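# Move filter cartridge from service panel into tray

## Task

Remove the round filter cartridge from the service panel and set it down on the tray's floor, lying on its side or standing upright. At the final release the cartridge must be above the tray, and the tray must still sit flat on the table. Missing any of these fails the task. The cartridge must stay in place without the robot holding it, and the grippers must then open and withdraw.

## Robot and tools

Robot and frame. Two arms, left_arm and right_arm, each with a two-finger gripper. Every pose in the results is given in one shared scene frame. Its origin is on the table top midway between the arms, +z is up, +x reaches out over the table, and left_arm stands on the +y side. The names do not match the left or right of any picture. Positions are in metres, orientations are quaternions in wxyz order, and velocities are in m/s and rad/s. Reported hand positions can be slightly off, more so at long reach.

Gripper axes. The fingers point along the gripper's own +z and close along its x. The reported position is the point between the pads, and the fingertips extend 17.5 mm past it. A flat block about 9 cm long sticks out toward the gripper's -y and turns with it, so watch its clearance.

The 18-number row. Both execute_actions and move take rows of 18 numbers, always covering both arms. The order is left_arm dx, dy, dz, rx, ry, rz, then left_gripper position, force_limit, speed, and then the same nine for right_arm and right_gripper. All values lie in [-1, 1]. The six motion numbers are offsets, not poses. They are expressed in that gripper's own axes and measured from its pose at the start of the action. The value 1.0 equals 0.6 m of travel or 180 degrees, and rx, ry, rz form one rotation vector. To keep an arm still, send zero offsets. Gripper position: +1 is open (50 mm gap), about -0.65 is pads touching, and -1 means close until something blocks the fingers. force_limit maps -1, 0, +1 to about 20, 102, 185 N per pad, and the real grip may run about 17 % higher. speed maps -1, 0, +1 to 20, 85, 150 mm/s. Zeros in the gripper slots are real commands, so repeat an arm's previous three gripper numbers to leave it unchanged.

execute_actions(actions). This is a list of actions. Each action is a table of up to 15 rows, and each row lasts one control step of 1/30 s. If fewer than 15 rows are given, the last one is held for the remaining steps. Every row is an offset from the pose at the start of that action, not from the previous row. Each step, the command is clipped to 100 mm and 16 degrees from the measured pose, so a large offset can need several actions to reach. An empty list just returns the current state and images.

move(target, speed, stop_force, blocking). target is one 18-number row of offsets from the pose in the latest result. Each gripper travels in a straight line, all paths finish together, and a move lasts 0.5 to 10 s. speed is in m/s, from 0.002 to 0.5 with a default of 0.25. Rotation is limited to twice that value in rad/s. stop_force is one value for both arms, 14 to 160 N. An arm stops when its wrist sensor reads that much extra push along its path, then backs off two steps. Use it with slow speeds to touch down gently. Leave it out when lifting off a surface, and don't rely on it while the gripper is turning. blocking=false returns after 0.5 s while the motion continues, and it cannot be combined with stop_force. Paths ignore obstacles and the other arm.

wait(seconds) runs the scene for 0 to 10 s with the last commands held, and it returns early if a running move ends. stop() brakes a running move. zoom_image(camera, region) enlarges [x0, y0, x1, y1] pixels of one camera's last image, at most 504 by 504. The cameras are cam_head_left, cam_head_right, cam_left_wrist and cam_right_wrist, each 896x504. show_instructions() shows the reference pages. finished_scene(scene) ends the current scene by its number and cannot be undone.

Reading results. Each arm line gives its pose and velocities. Hand target lines show where the controller is steering. A pose unreachable line means the clearance check altered that arm's command. Wrist force and Wrist torque lines give sensor readings in the gripper's axes. They carry an offset of up to about 10 N and noise of a few N, and they saturate near 200 N. object_status: 0 moving, 1 blocked while opening, 2 blocked while closing (a real grasp), 3 reached the commanded opening or pads met (usually nothing held). Opening in mm is roughly (250 - position_measured) x 0.202. The move line reports an ending such as done, off_target, moving, held, contact or fault. limits=paced means the command was clipped, and limits=held means a check blocked some steps.

Cautions. A joint over its load limit, or any outside force reaching 150 N, triggers a fault and a 10 s stop. Arms are stiff, so a target even slightly beyond a firm surface can fault. Approach slowly and use stop_force. Keep the arms from hitting each other. Don't drop, slam or knock anything off the table, and don't tip the tray. Long loaded holds heat motors: a MOTOR HOT warning appears at 70 °C and the brakes lock at 85 °C. Confirm the grip shows status 2, lower the cartridge into the tray before releasing, then open the gripper and lift clear.

Each tool is called by a JSON object that holds its "fn" and its "kwargs", one argument or row to a line.

Reference images:

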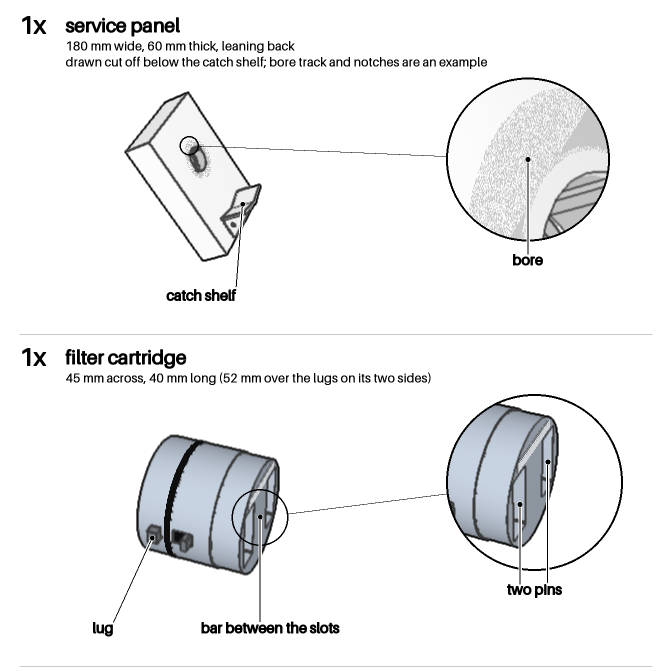

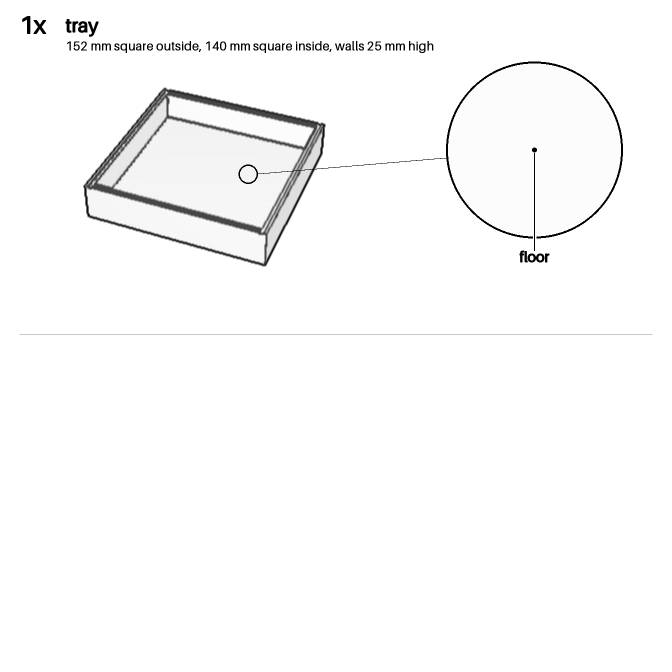

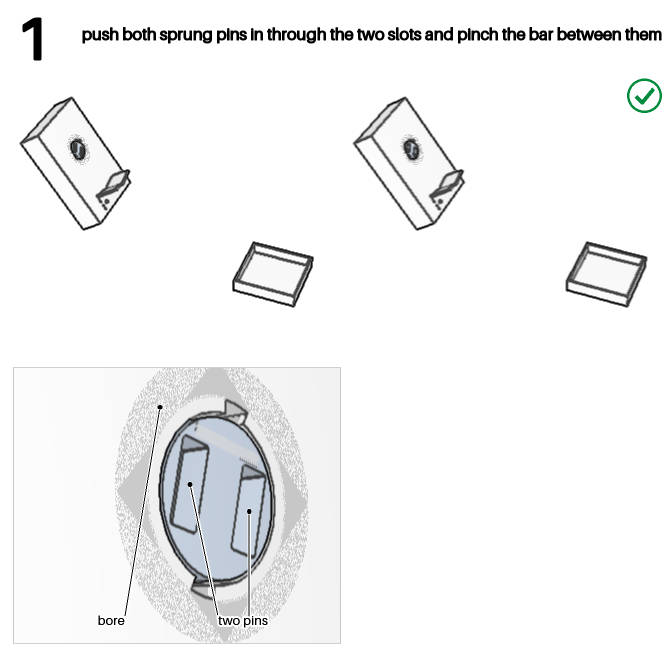

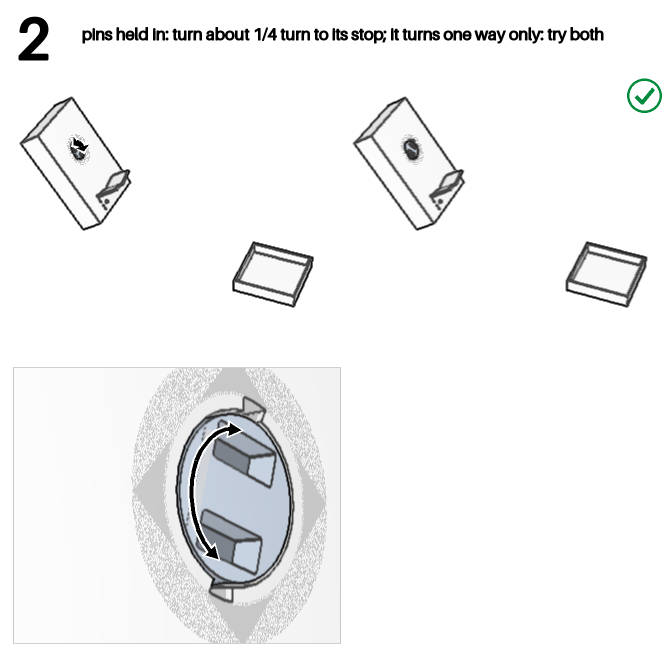

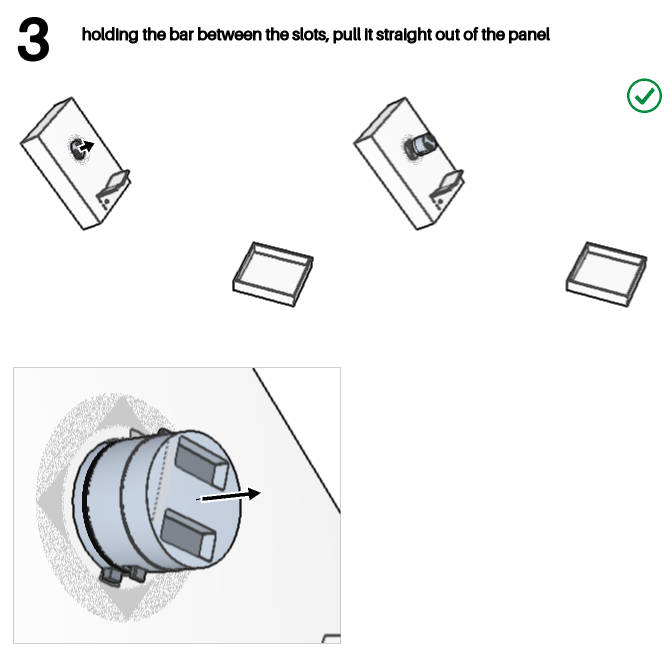

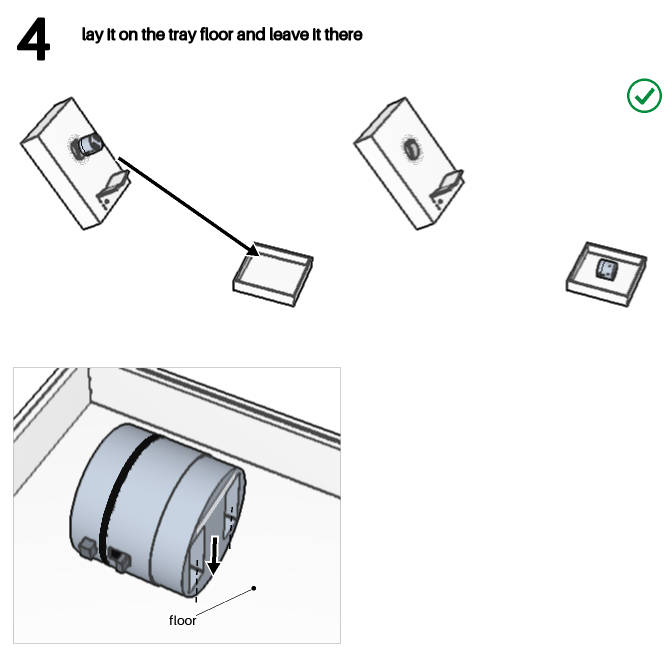

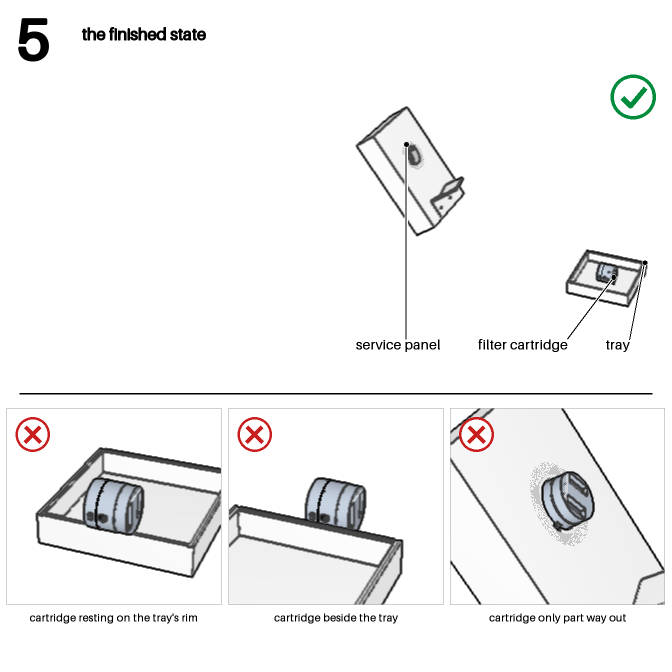

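## Session

{"fn": "execute_actions", "kwargs": {
  "actions": []
}}

Scene clock: 0.00 s.
left_arm: end_effector_position=(+0.2931, +0.0921, +0.3461) position_measured=3 object_status=3 end_effector_quat_wxyz=(+0.335, +0.222, +0.827, -0.393) end_effector_velocity=(-0.000, +0.000, +0.000) end_effector_angular_velocity=(+0.000, -0.000, -0.000) | right_arm: end_effector_position=(+0.8659, -0.8794, +0.1620) position_measured=3 object_status=3 end_effector_quat_wxyz=(+0.000, +0.706, +0.708, -0.001) end_effector_velocity=(-0.001, +0.000, +0.000) end_effector_angular_velocity=(+0.000, +0.000, +0.000)
Joint positions: left_arm=[-1.675 -1.408  2.845 -4.001 -1.022 -2.502] | right_arm=[ 3.381 -1.805 -2.214 -0.694  1.57   0.238]
Joint velocities: left_arm=[-0. -0.  0.  0.  0.  0.] | right_arm=[ 0.     0.    -0.001 -0.     0.    -0.   ]
Motor temperatures (°C, as the motors report them): left_arm=[23 24 24 31 29 30] | right_arm=[25 25 26 28 27 30]
Wrist force (N, on the end effector, along its own x y z axes, offset not removed): no reading
Wrist torque (N m, same axes, about the end effector's origin, offset not removed): no reading
Hand target (left_arm): +0.293, +0.092, +0.346; +0.335, +0.222, +0.827, -0.393
Hand target (right_arm): +0.866, -0.879, +0.162; +0.000, +0.706, +0.708, -0.001

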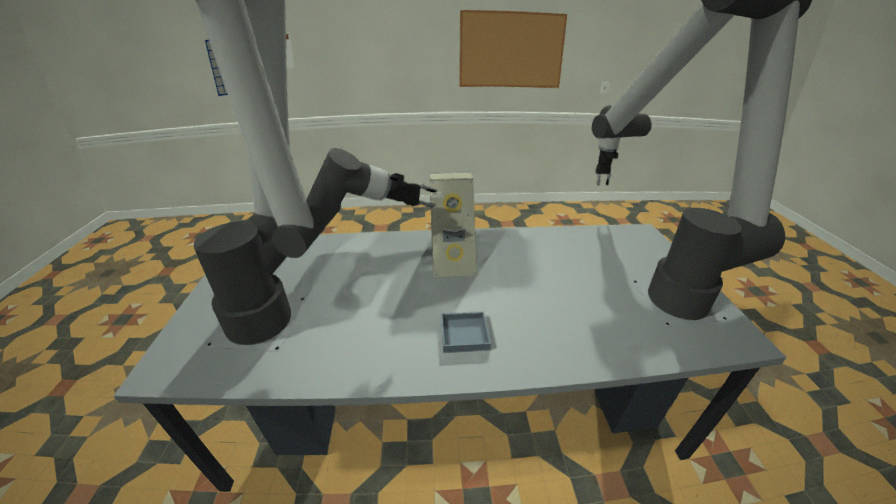

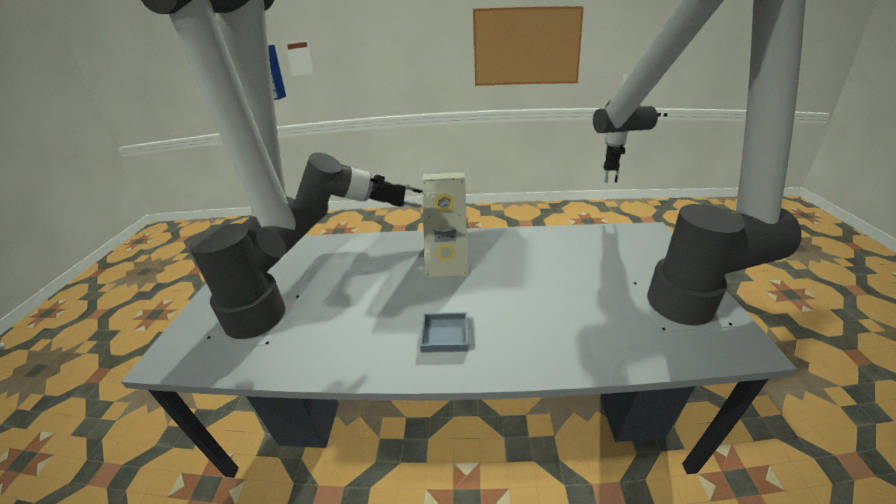

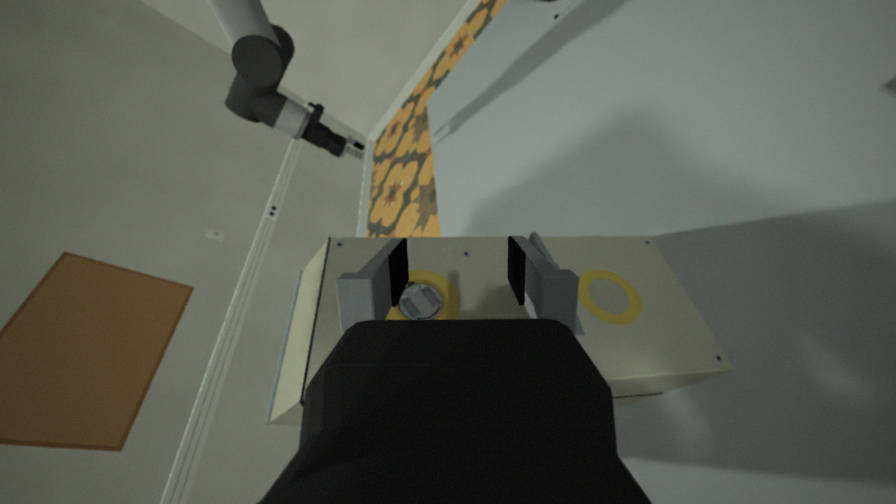

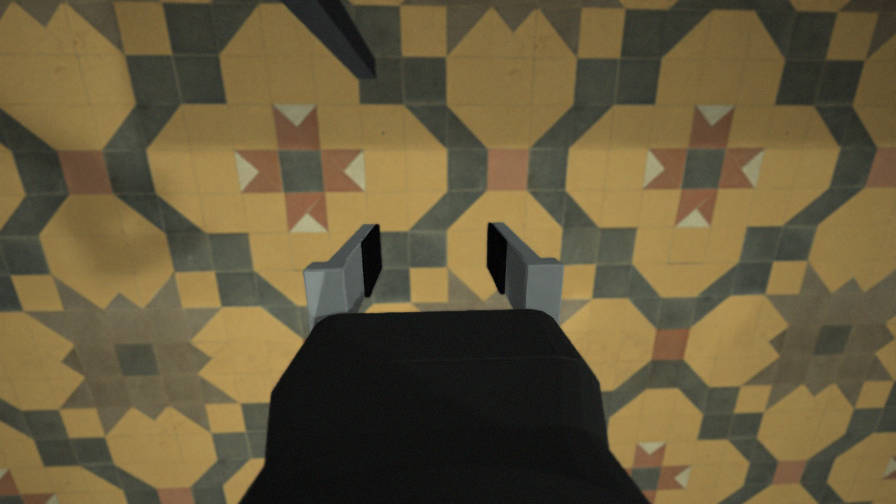

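{"fn": "zoom_image", "kwargs": {
  "camera": "cam_head_left",
  "region": [400, 160, 520, 290]
}}

{"fn": "zoom_image", "kwargs": {
  "camera": "cam_left_wrist",
  "region": [260, 200, 760, 440]
}}

Region (400, 160, 520, 290) of cam_head_left's 896x504 image, scaled by 3.877, with more detail than that image has; it fills the left 465 columns of this view, and the rest is white.

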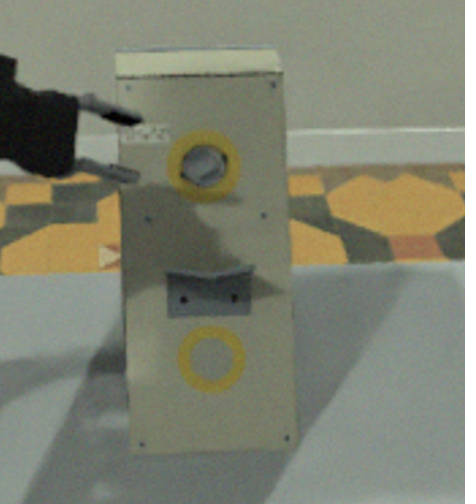

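Region (260, 200, 760, 440) of cam_left_wrist's 896x504 image, scaled by 1.008, with more detail than that image has; it fills the top 242 rows of this view, and the rest is white.

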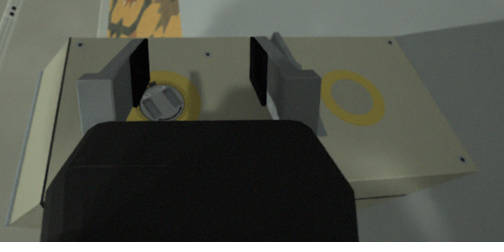

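{"fn": "move", "kwargs": {
  "target": [-0.045,-0.028,0.182,-0.298,-0.0566,-0.0099,1,0,0,0,0,0,0,0,0,1,0,0],
  "speed": 0.2
}}

{"fn": "zoom_image", "kwargs": {
  "camera": "cam_left_wrist",
  "region": [360, 140, 560, 320]
}}

Scene clock: 4.40 s.
left_arm: end_effector_position=(+0.3427, -0.0077, +0.3224) position_measured=3 object_status=3 end_effector_quat_wxyz=(+0.462, -0.001, +0.887, -0.000) end_effector_velocity=(-0.000, -0.001, -0.000) end_effector_angular_velocity=(+0.005, -0.003, +0.007) | right_arm: end_effector_position=(+0.8659, -0.8794, +0.1620) position_measured=3 object_status=3 end_effector_quat_wxyz=(+0.000, +0.706, +0.708, -0.001) end_effector_velocity=(-0.001, -0.000, -0.001) end_effector_angular_velocity=(-0.000, +0.002, -0.000)
Joint positions: left_arm=[-1.746 -1.528  2.32  -2.013 -0.655 -3.575] | right_arm=[ 3.381 -1.805 -2.214 -0.694  1.57   0.238]
Joint velocities: left_arm=[ 0.     0.004 -0.006  0.016 -0.001 -0.011] | right_arm=[-0.    -0.    -0.001 -0.     0.    -0.   ]
Motor temperatures (°C, as the motors report them): left_arm=[23 24 24 31 29 30] | right_arm=[25 25 26 28 27 30]
Wrist force (N, on the end effector, along its own x y z axes, offset not removed): left_arm=[0.1 3.1 -1.4] | right_arm=[-4.9 -2.9 3.2]
Wrist torque (N m, same axes, about the end effector's origin, offset not removed): left_arm=[0.17 -0.28 0.55] | right_arm=[-0.16 1.12 0.08]
Hand target (left_arm): +0.343, -0.008, +0.322; +0.462, -0.001, +0.887, +0.000
Hand target (right_arm): +0.866, -0.879, +0.162; +0.000, +0.706, +0.708, -0.001
Off the commanded pose (left_arm): 0.001 m, 0 deg.
Off the commanded pose (right_arm): 0.000 m, 0 deg.
move: done
camera_calibration (this result's frames):
cam_left_wrist: T_world_to_cam=[[-0.536761, 0.0171978, -0.843559, 0.462867], [-0.171548, 0.976684, 0.129069, 0.0329669], [0.826111, 0.21399, -0.521296, 0.040014], [0, 0, 0, 1]] pos_world=[0.221049, -0.0487211, 0.40706]
cam_right_wrist: T_world_to_cam=[[0.0255399, 0.998573, 0.046899, 0.841539], [0.960501, -0.0375163, 0.275735, -0.9055], [0.277101, 0.0380043, -0.960089, 0.0960847], [0, 0, 0, 1]] pos_world=[0.821616, -0.87796, 0.302461]

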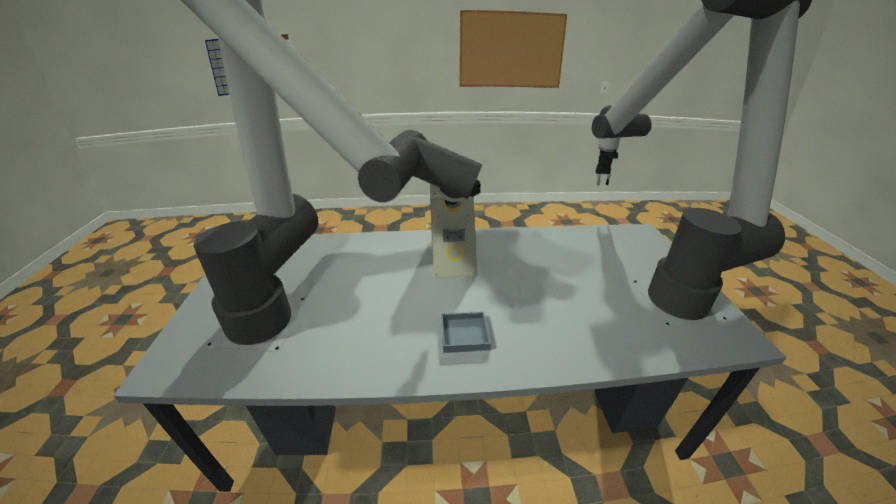

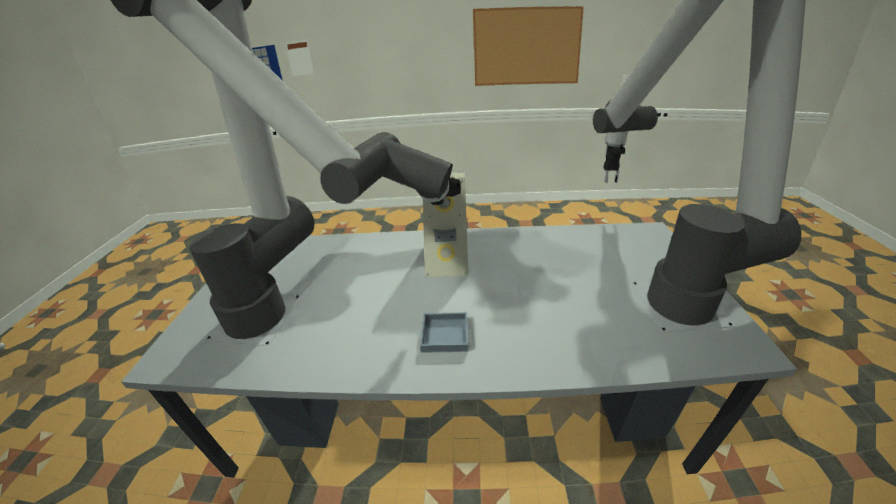

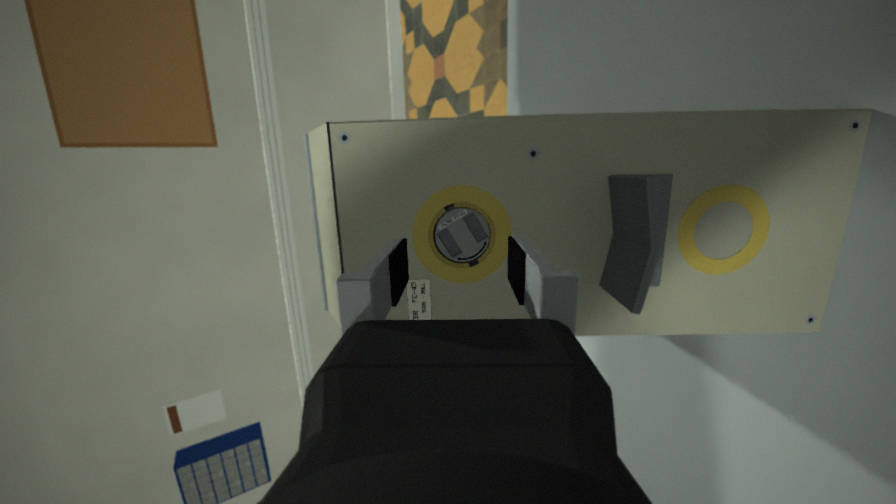

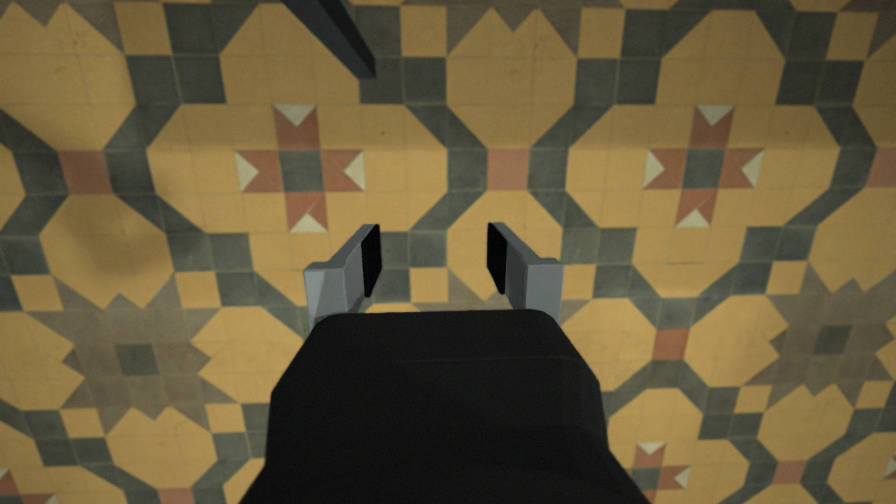

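Region (360, 140, 560, 320) of cam_left_wrist's 896x504 image, scaled by 2.520, with more detail than that image has; it fills the top 454 rows of this view, and the rest is white.

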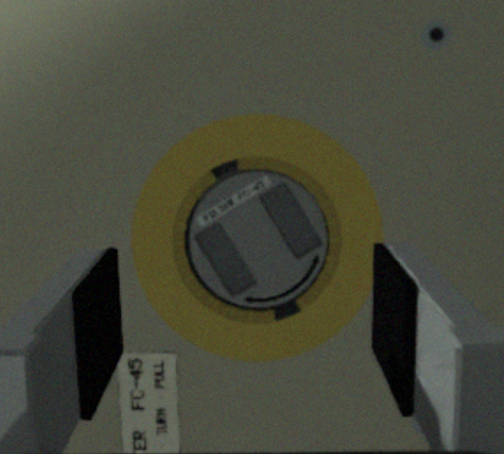

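{"fn": "move", "kwargs": {
  "target": [0.003,0.002,0.14,0.006,0,-0.167,-0.05,0,0,0,0,0,0,0,0,1,0,0],
  "speed": 0.2
}}

{"fn": "zoom_image", "kwargs": {
  "camera": "cam_left_wrist",
  "region": [380, 180, 540, 330]
}}

Scene clock: 7.27 s.
left_arm: end_effector_position=(+0.4105, -0.0065, +0.2731) position_measured=160 object_status=3 end_effector_quat_wxyz=(+0.446, -0.226, +0.856, -0.128) end_effector_velocity=(+0.002, +0.000, -0.001) end_effector_angular_velocity=(-0.006, -0.000, +0.004) | right_arm: end_effector_position=(+0.8659, -0.8794, +0.1620) position_measured=3 object_status=3 end_effector_quat_wxyz=(+0.000, +0.706, +0.708, -0.001) end_effector_velocity=(-0.001, -0.000, -0.001) end_effector_angular_velocity=(+0.000, +0.002, -0.001)
Joint positions: left_arm=[-1.663 -1.433  2.383 -2.304 -0.621 -3.944] | right_arm=[ 3.381 -1.805 -2.214 -0.694  1.57   0.238]
Joint velocities: left_arm=[ 0.002  0.002  0.001 -0.005  0.001 -0.004] | right_arm=[-0.    -0.001 -0.001 -0.     0.001  0.001]
Motor temperatures (°C, as the motors report them): left_arm=[23 24 24 31 29 30] | right_arm=[25 25 26 28 27 30]
Wrist force (N, on the end effector, along its own x y z axes, offset not removed): left_arm=[4.9 3.0 -2.8] | right_arm=[-5.9 -3.9 3.2]
Wrist torque (N m, same axes, about the end effector's origin, offset not removed): left_arm=[0.19 -1.25 0.45] | right_arm=[-0.41 1.28 0.07]
Hand target (left_arm): +0.411, -0.006, +0.273; +0.446, -0.226, +0.856, -0.128
Hand target (right_arm): +0.866, -0.879, +0.162; +0.000, +0.706, +0.708, -0.001
Off the commanded pose (left_arm): 0.000 m, 0 deg.
Off the commanded pose (right_arm): 0.000 m, 0 deg.
move: done
camera_calibration (this result's frames):
cam_left_wrist: T_world_to_cam=[[-0.468476, -0.485785, -0.737932, 0.397556], [-0.437908, 0.853115, -0.283604, 0.271081], [0.767312, 0.190285, -0.612393, 0.00689657], [0, 0, 0, 1]] pos_world=[0.299662, -0.0394488, 0.374473]
cam_right_wrist: T_world_to_cam=[[0.0255397, 0.998573, 0.0468989, 0.841539], [0.960501, -0.0375162, 0.275735, -0.9055], [0.277101, 0.0380043, -0.960089, 0.0960848], [0, 0, 0, 1]] pos_world=[0.821616, -0.87796, 0.302461]

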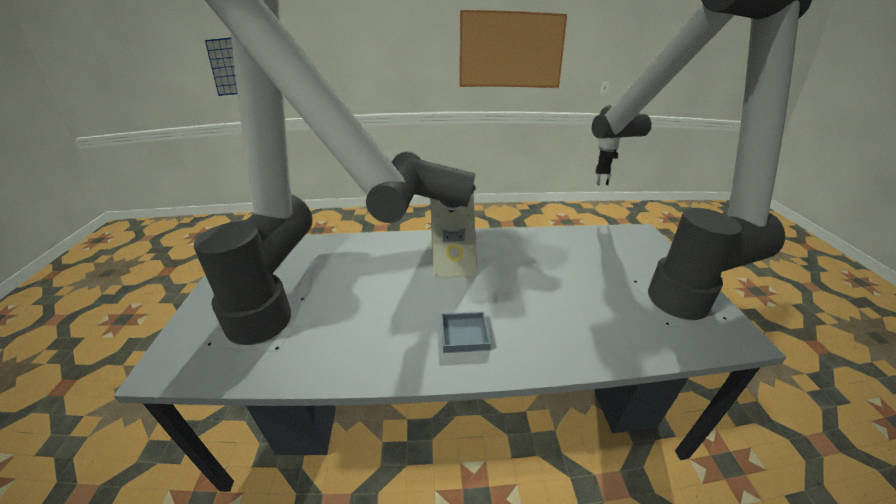

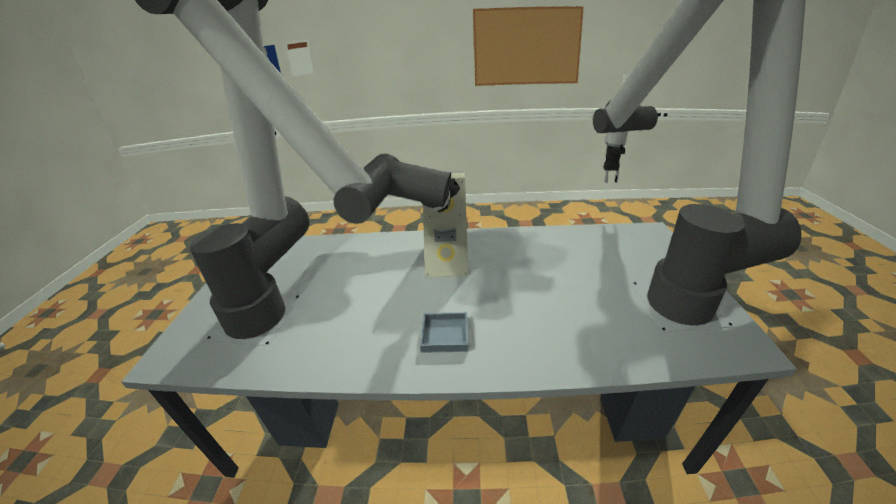

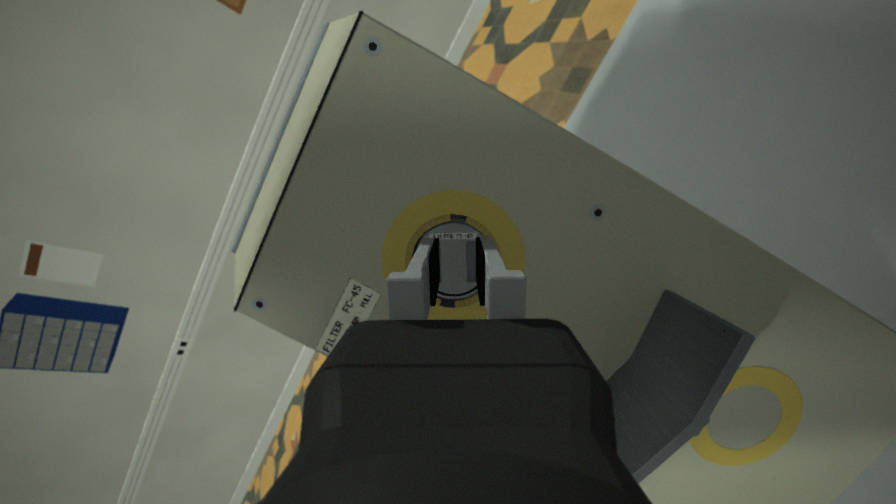

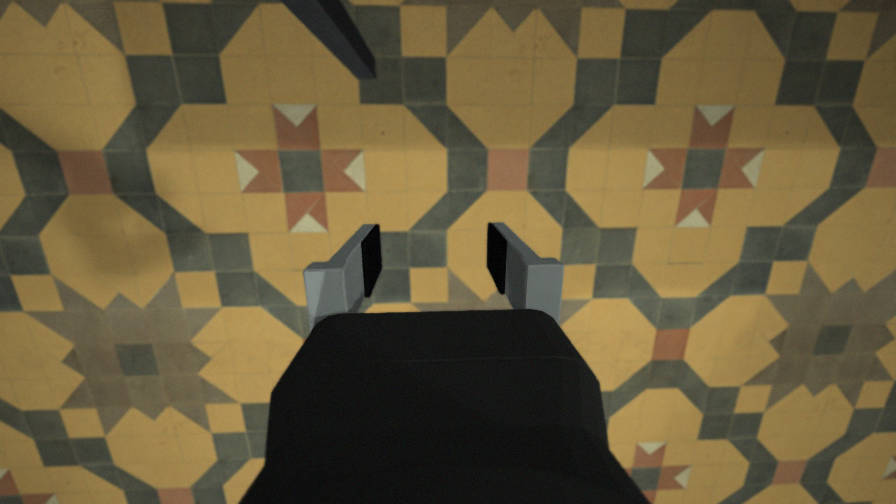

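Region (380, 180, 540, 330) of cam_left_wrist's 896x504 image, scaled by 3.150, with more detail than that image has; it fills the top 472 rows of this view, and the rest is white.

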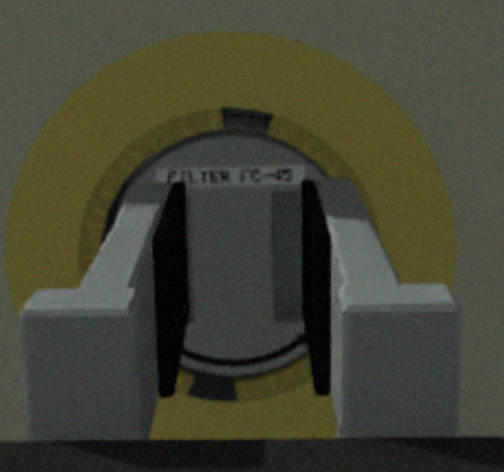

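{"fn": "move", "kwargs": {
  "target": [-0.004,0.009,0.02,0,0,0,-0.11,0,0,0,0,0,0,0,0,1,0,0],
  "speed": 0.03
}}

{"fn": "zoom_image", "kwargs": {
  "camera": "cam_left_wrist",
  "region": [380, 180, 540, 330]
}}

Scene clock: 8.57 s.
left_arm: end_effector_position=(+0.4201, -0.0009, +0.2659) position_measured=169 object_status=3 end_effector_quat_wxyz=(+0.446, -0.226, +0.856, -0.128) end_effector_velocity=(+0.001, +0.001, -0.001) end_effector_angular_velocity=(-0.002, +0.001, +0.001) | right_arm: end_effector_position=(+0.8659, -0.8794, +0.1620) position_measured=3 object_status=3 end_effector_quat_wxyz=(+0.000, +0.706, +0.708, -0.001) end_effector_velocity=(-0.000, +0.000, +0.000) end_effector_angular_velocity=(+0.000, +0.000, +0.001)
Joint positions: left_arm=[-1.651 -1.424  2.396 -2.342 -0.619 -3.924] | right_arm=[ 3.381 -1.805 -2.214 -0.694  1.57   0.238]
Joint velocities: left_arm=[ 0.001  0.001  0.002 -0.005 -0.     0.001] | right_arm=[ 0.     0.    -0.    -0.     0.    -0.001]
Motor temperatures (°C, as the motors report them): left_arm=[23 24 24 31 29 30] | right_arm=[25 25 26 28 27 30]
Wrist force (N, on the end effector, along its own x y z axes, offset not removed): left_arm=[2.8 2.1 -0.7] | right_arm=[-7.4 -1.3 5.2]
Wrist torque (N m, same axes, about the end effector's origin, offset not removed): left_arm=[0.04 -0.77 0.44] | right_arm=[0.26 1.63 0.09]
Hand target (left_arm): +0.420, -0.001, +0.266; +0.446, -0.226, +0.856, -0.128
Hand target (right_arm): +0.866, -0.879, +0.162; +0.000, +0.706, +0.708, -0.001
Off the commanded pose (left_arm): 0.000 m, 0 deg.
Off the commanded pose (right_arm): 0.000 m, 0 deg.
move: done
camera_calibration (this result's frames):
cam_left_wrist: T_world_to_cam=[[-0.468448, -0.485808, -0.737935, 0.399352], [-0.437915, 0.853102, -0.283633, 0.26841], [0.767325, 0.190286, -0.612376, -0.00595364], [0, 0, 0, 1]] pos_world=[0.309185, -0.0338399, 0.36718]
cam_right_wrist: T_world_to_cam=[[0.0255399, 0.998573, 0.0468988, 0.841539], [0.960501, -0.0375163, 0.275735, -0.9055], [0.277101, 0.0380042, -0.960089, 0.0960846], [0, 0, 0, 1]] pos_world=[0.821616, -0.877961, 0.302461]

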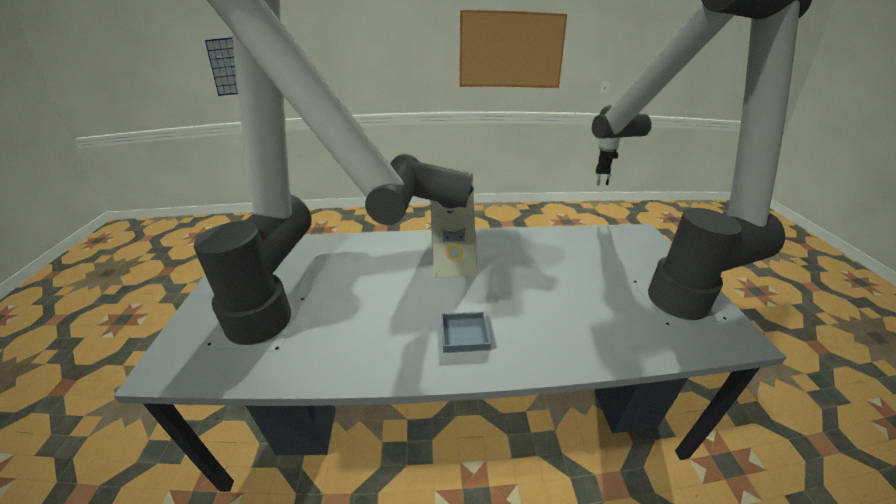

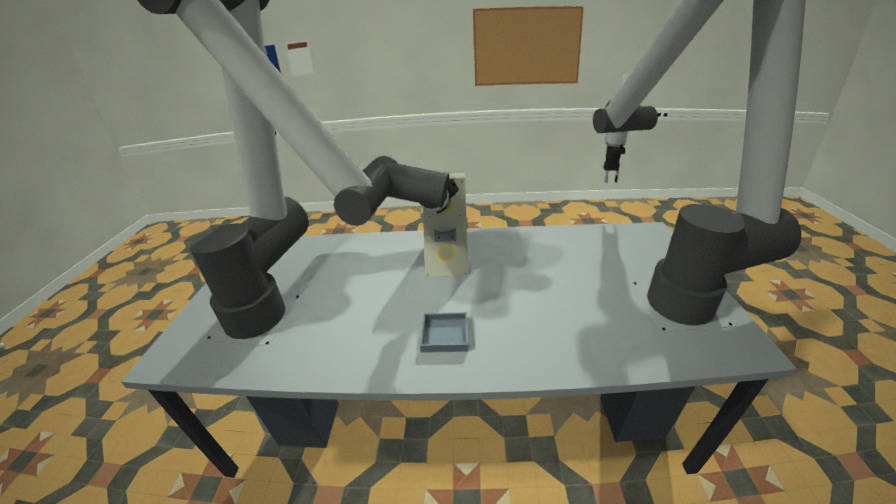

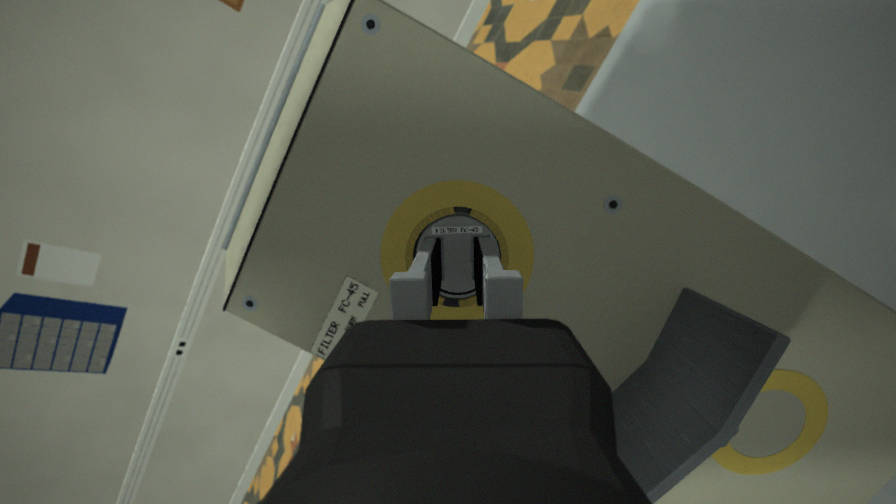

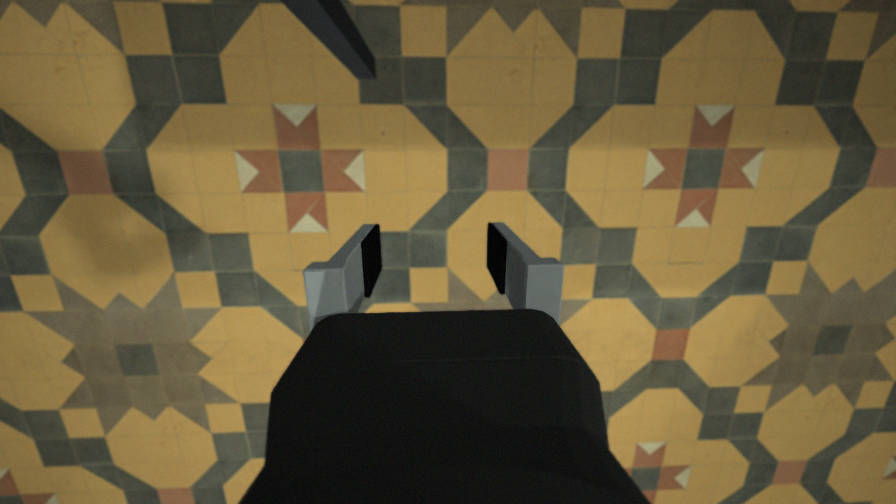

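Region (380, 180, 540, 330) of cam_left_wrist's 896x504 image, scaled by 3.150, with more detail than that image has; it fills the top 472 rows of this view, and the rest is white.

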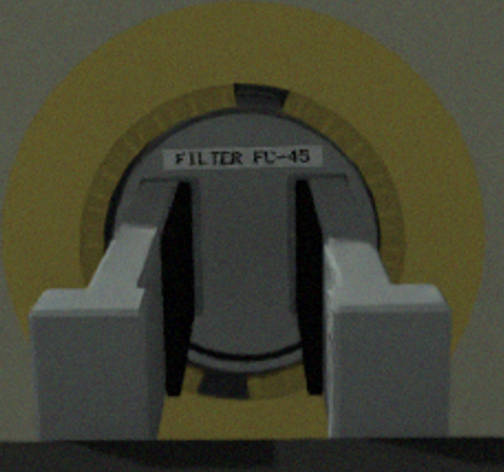

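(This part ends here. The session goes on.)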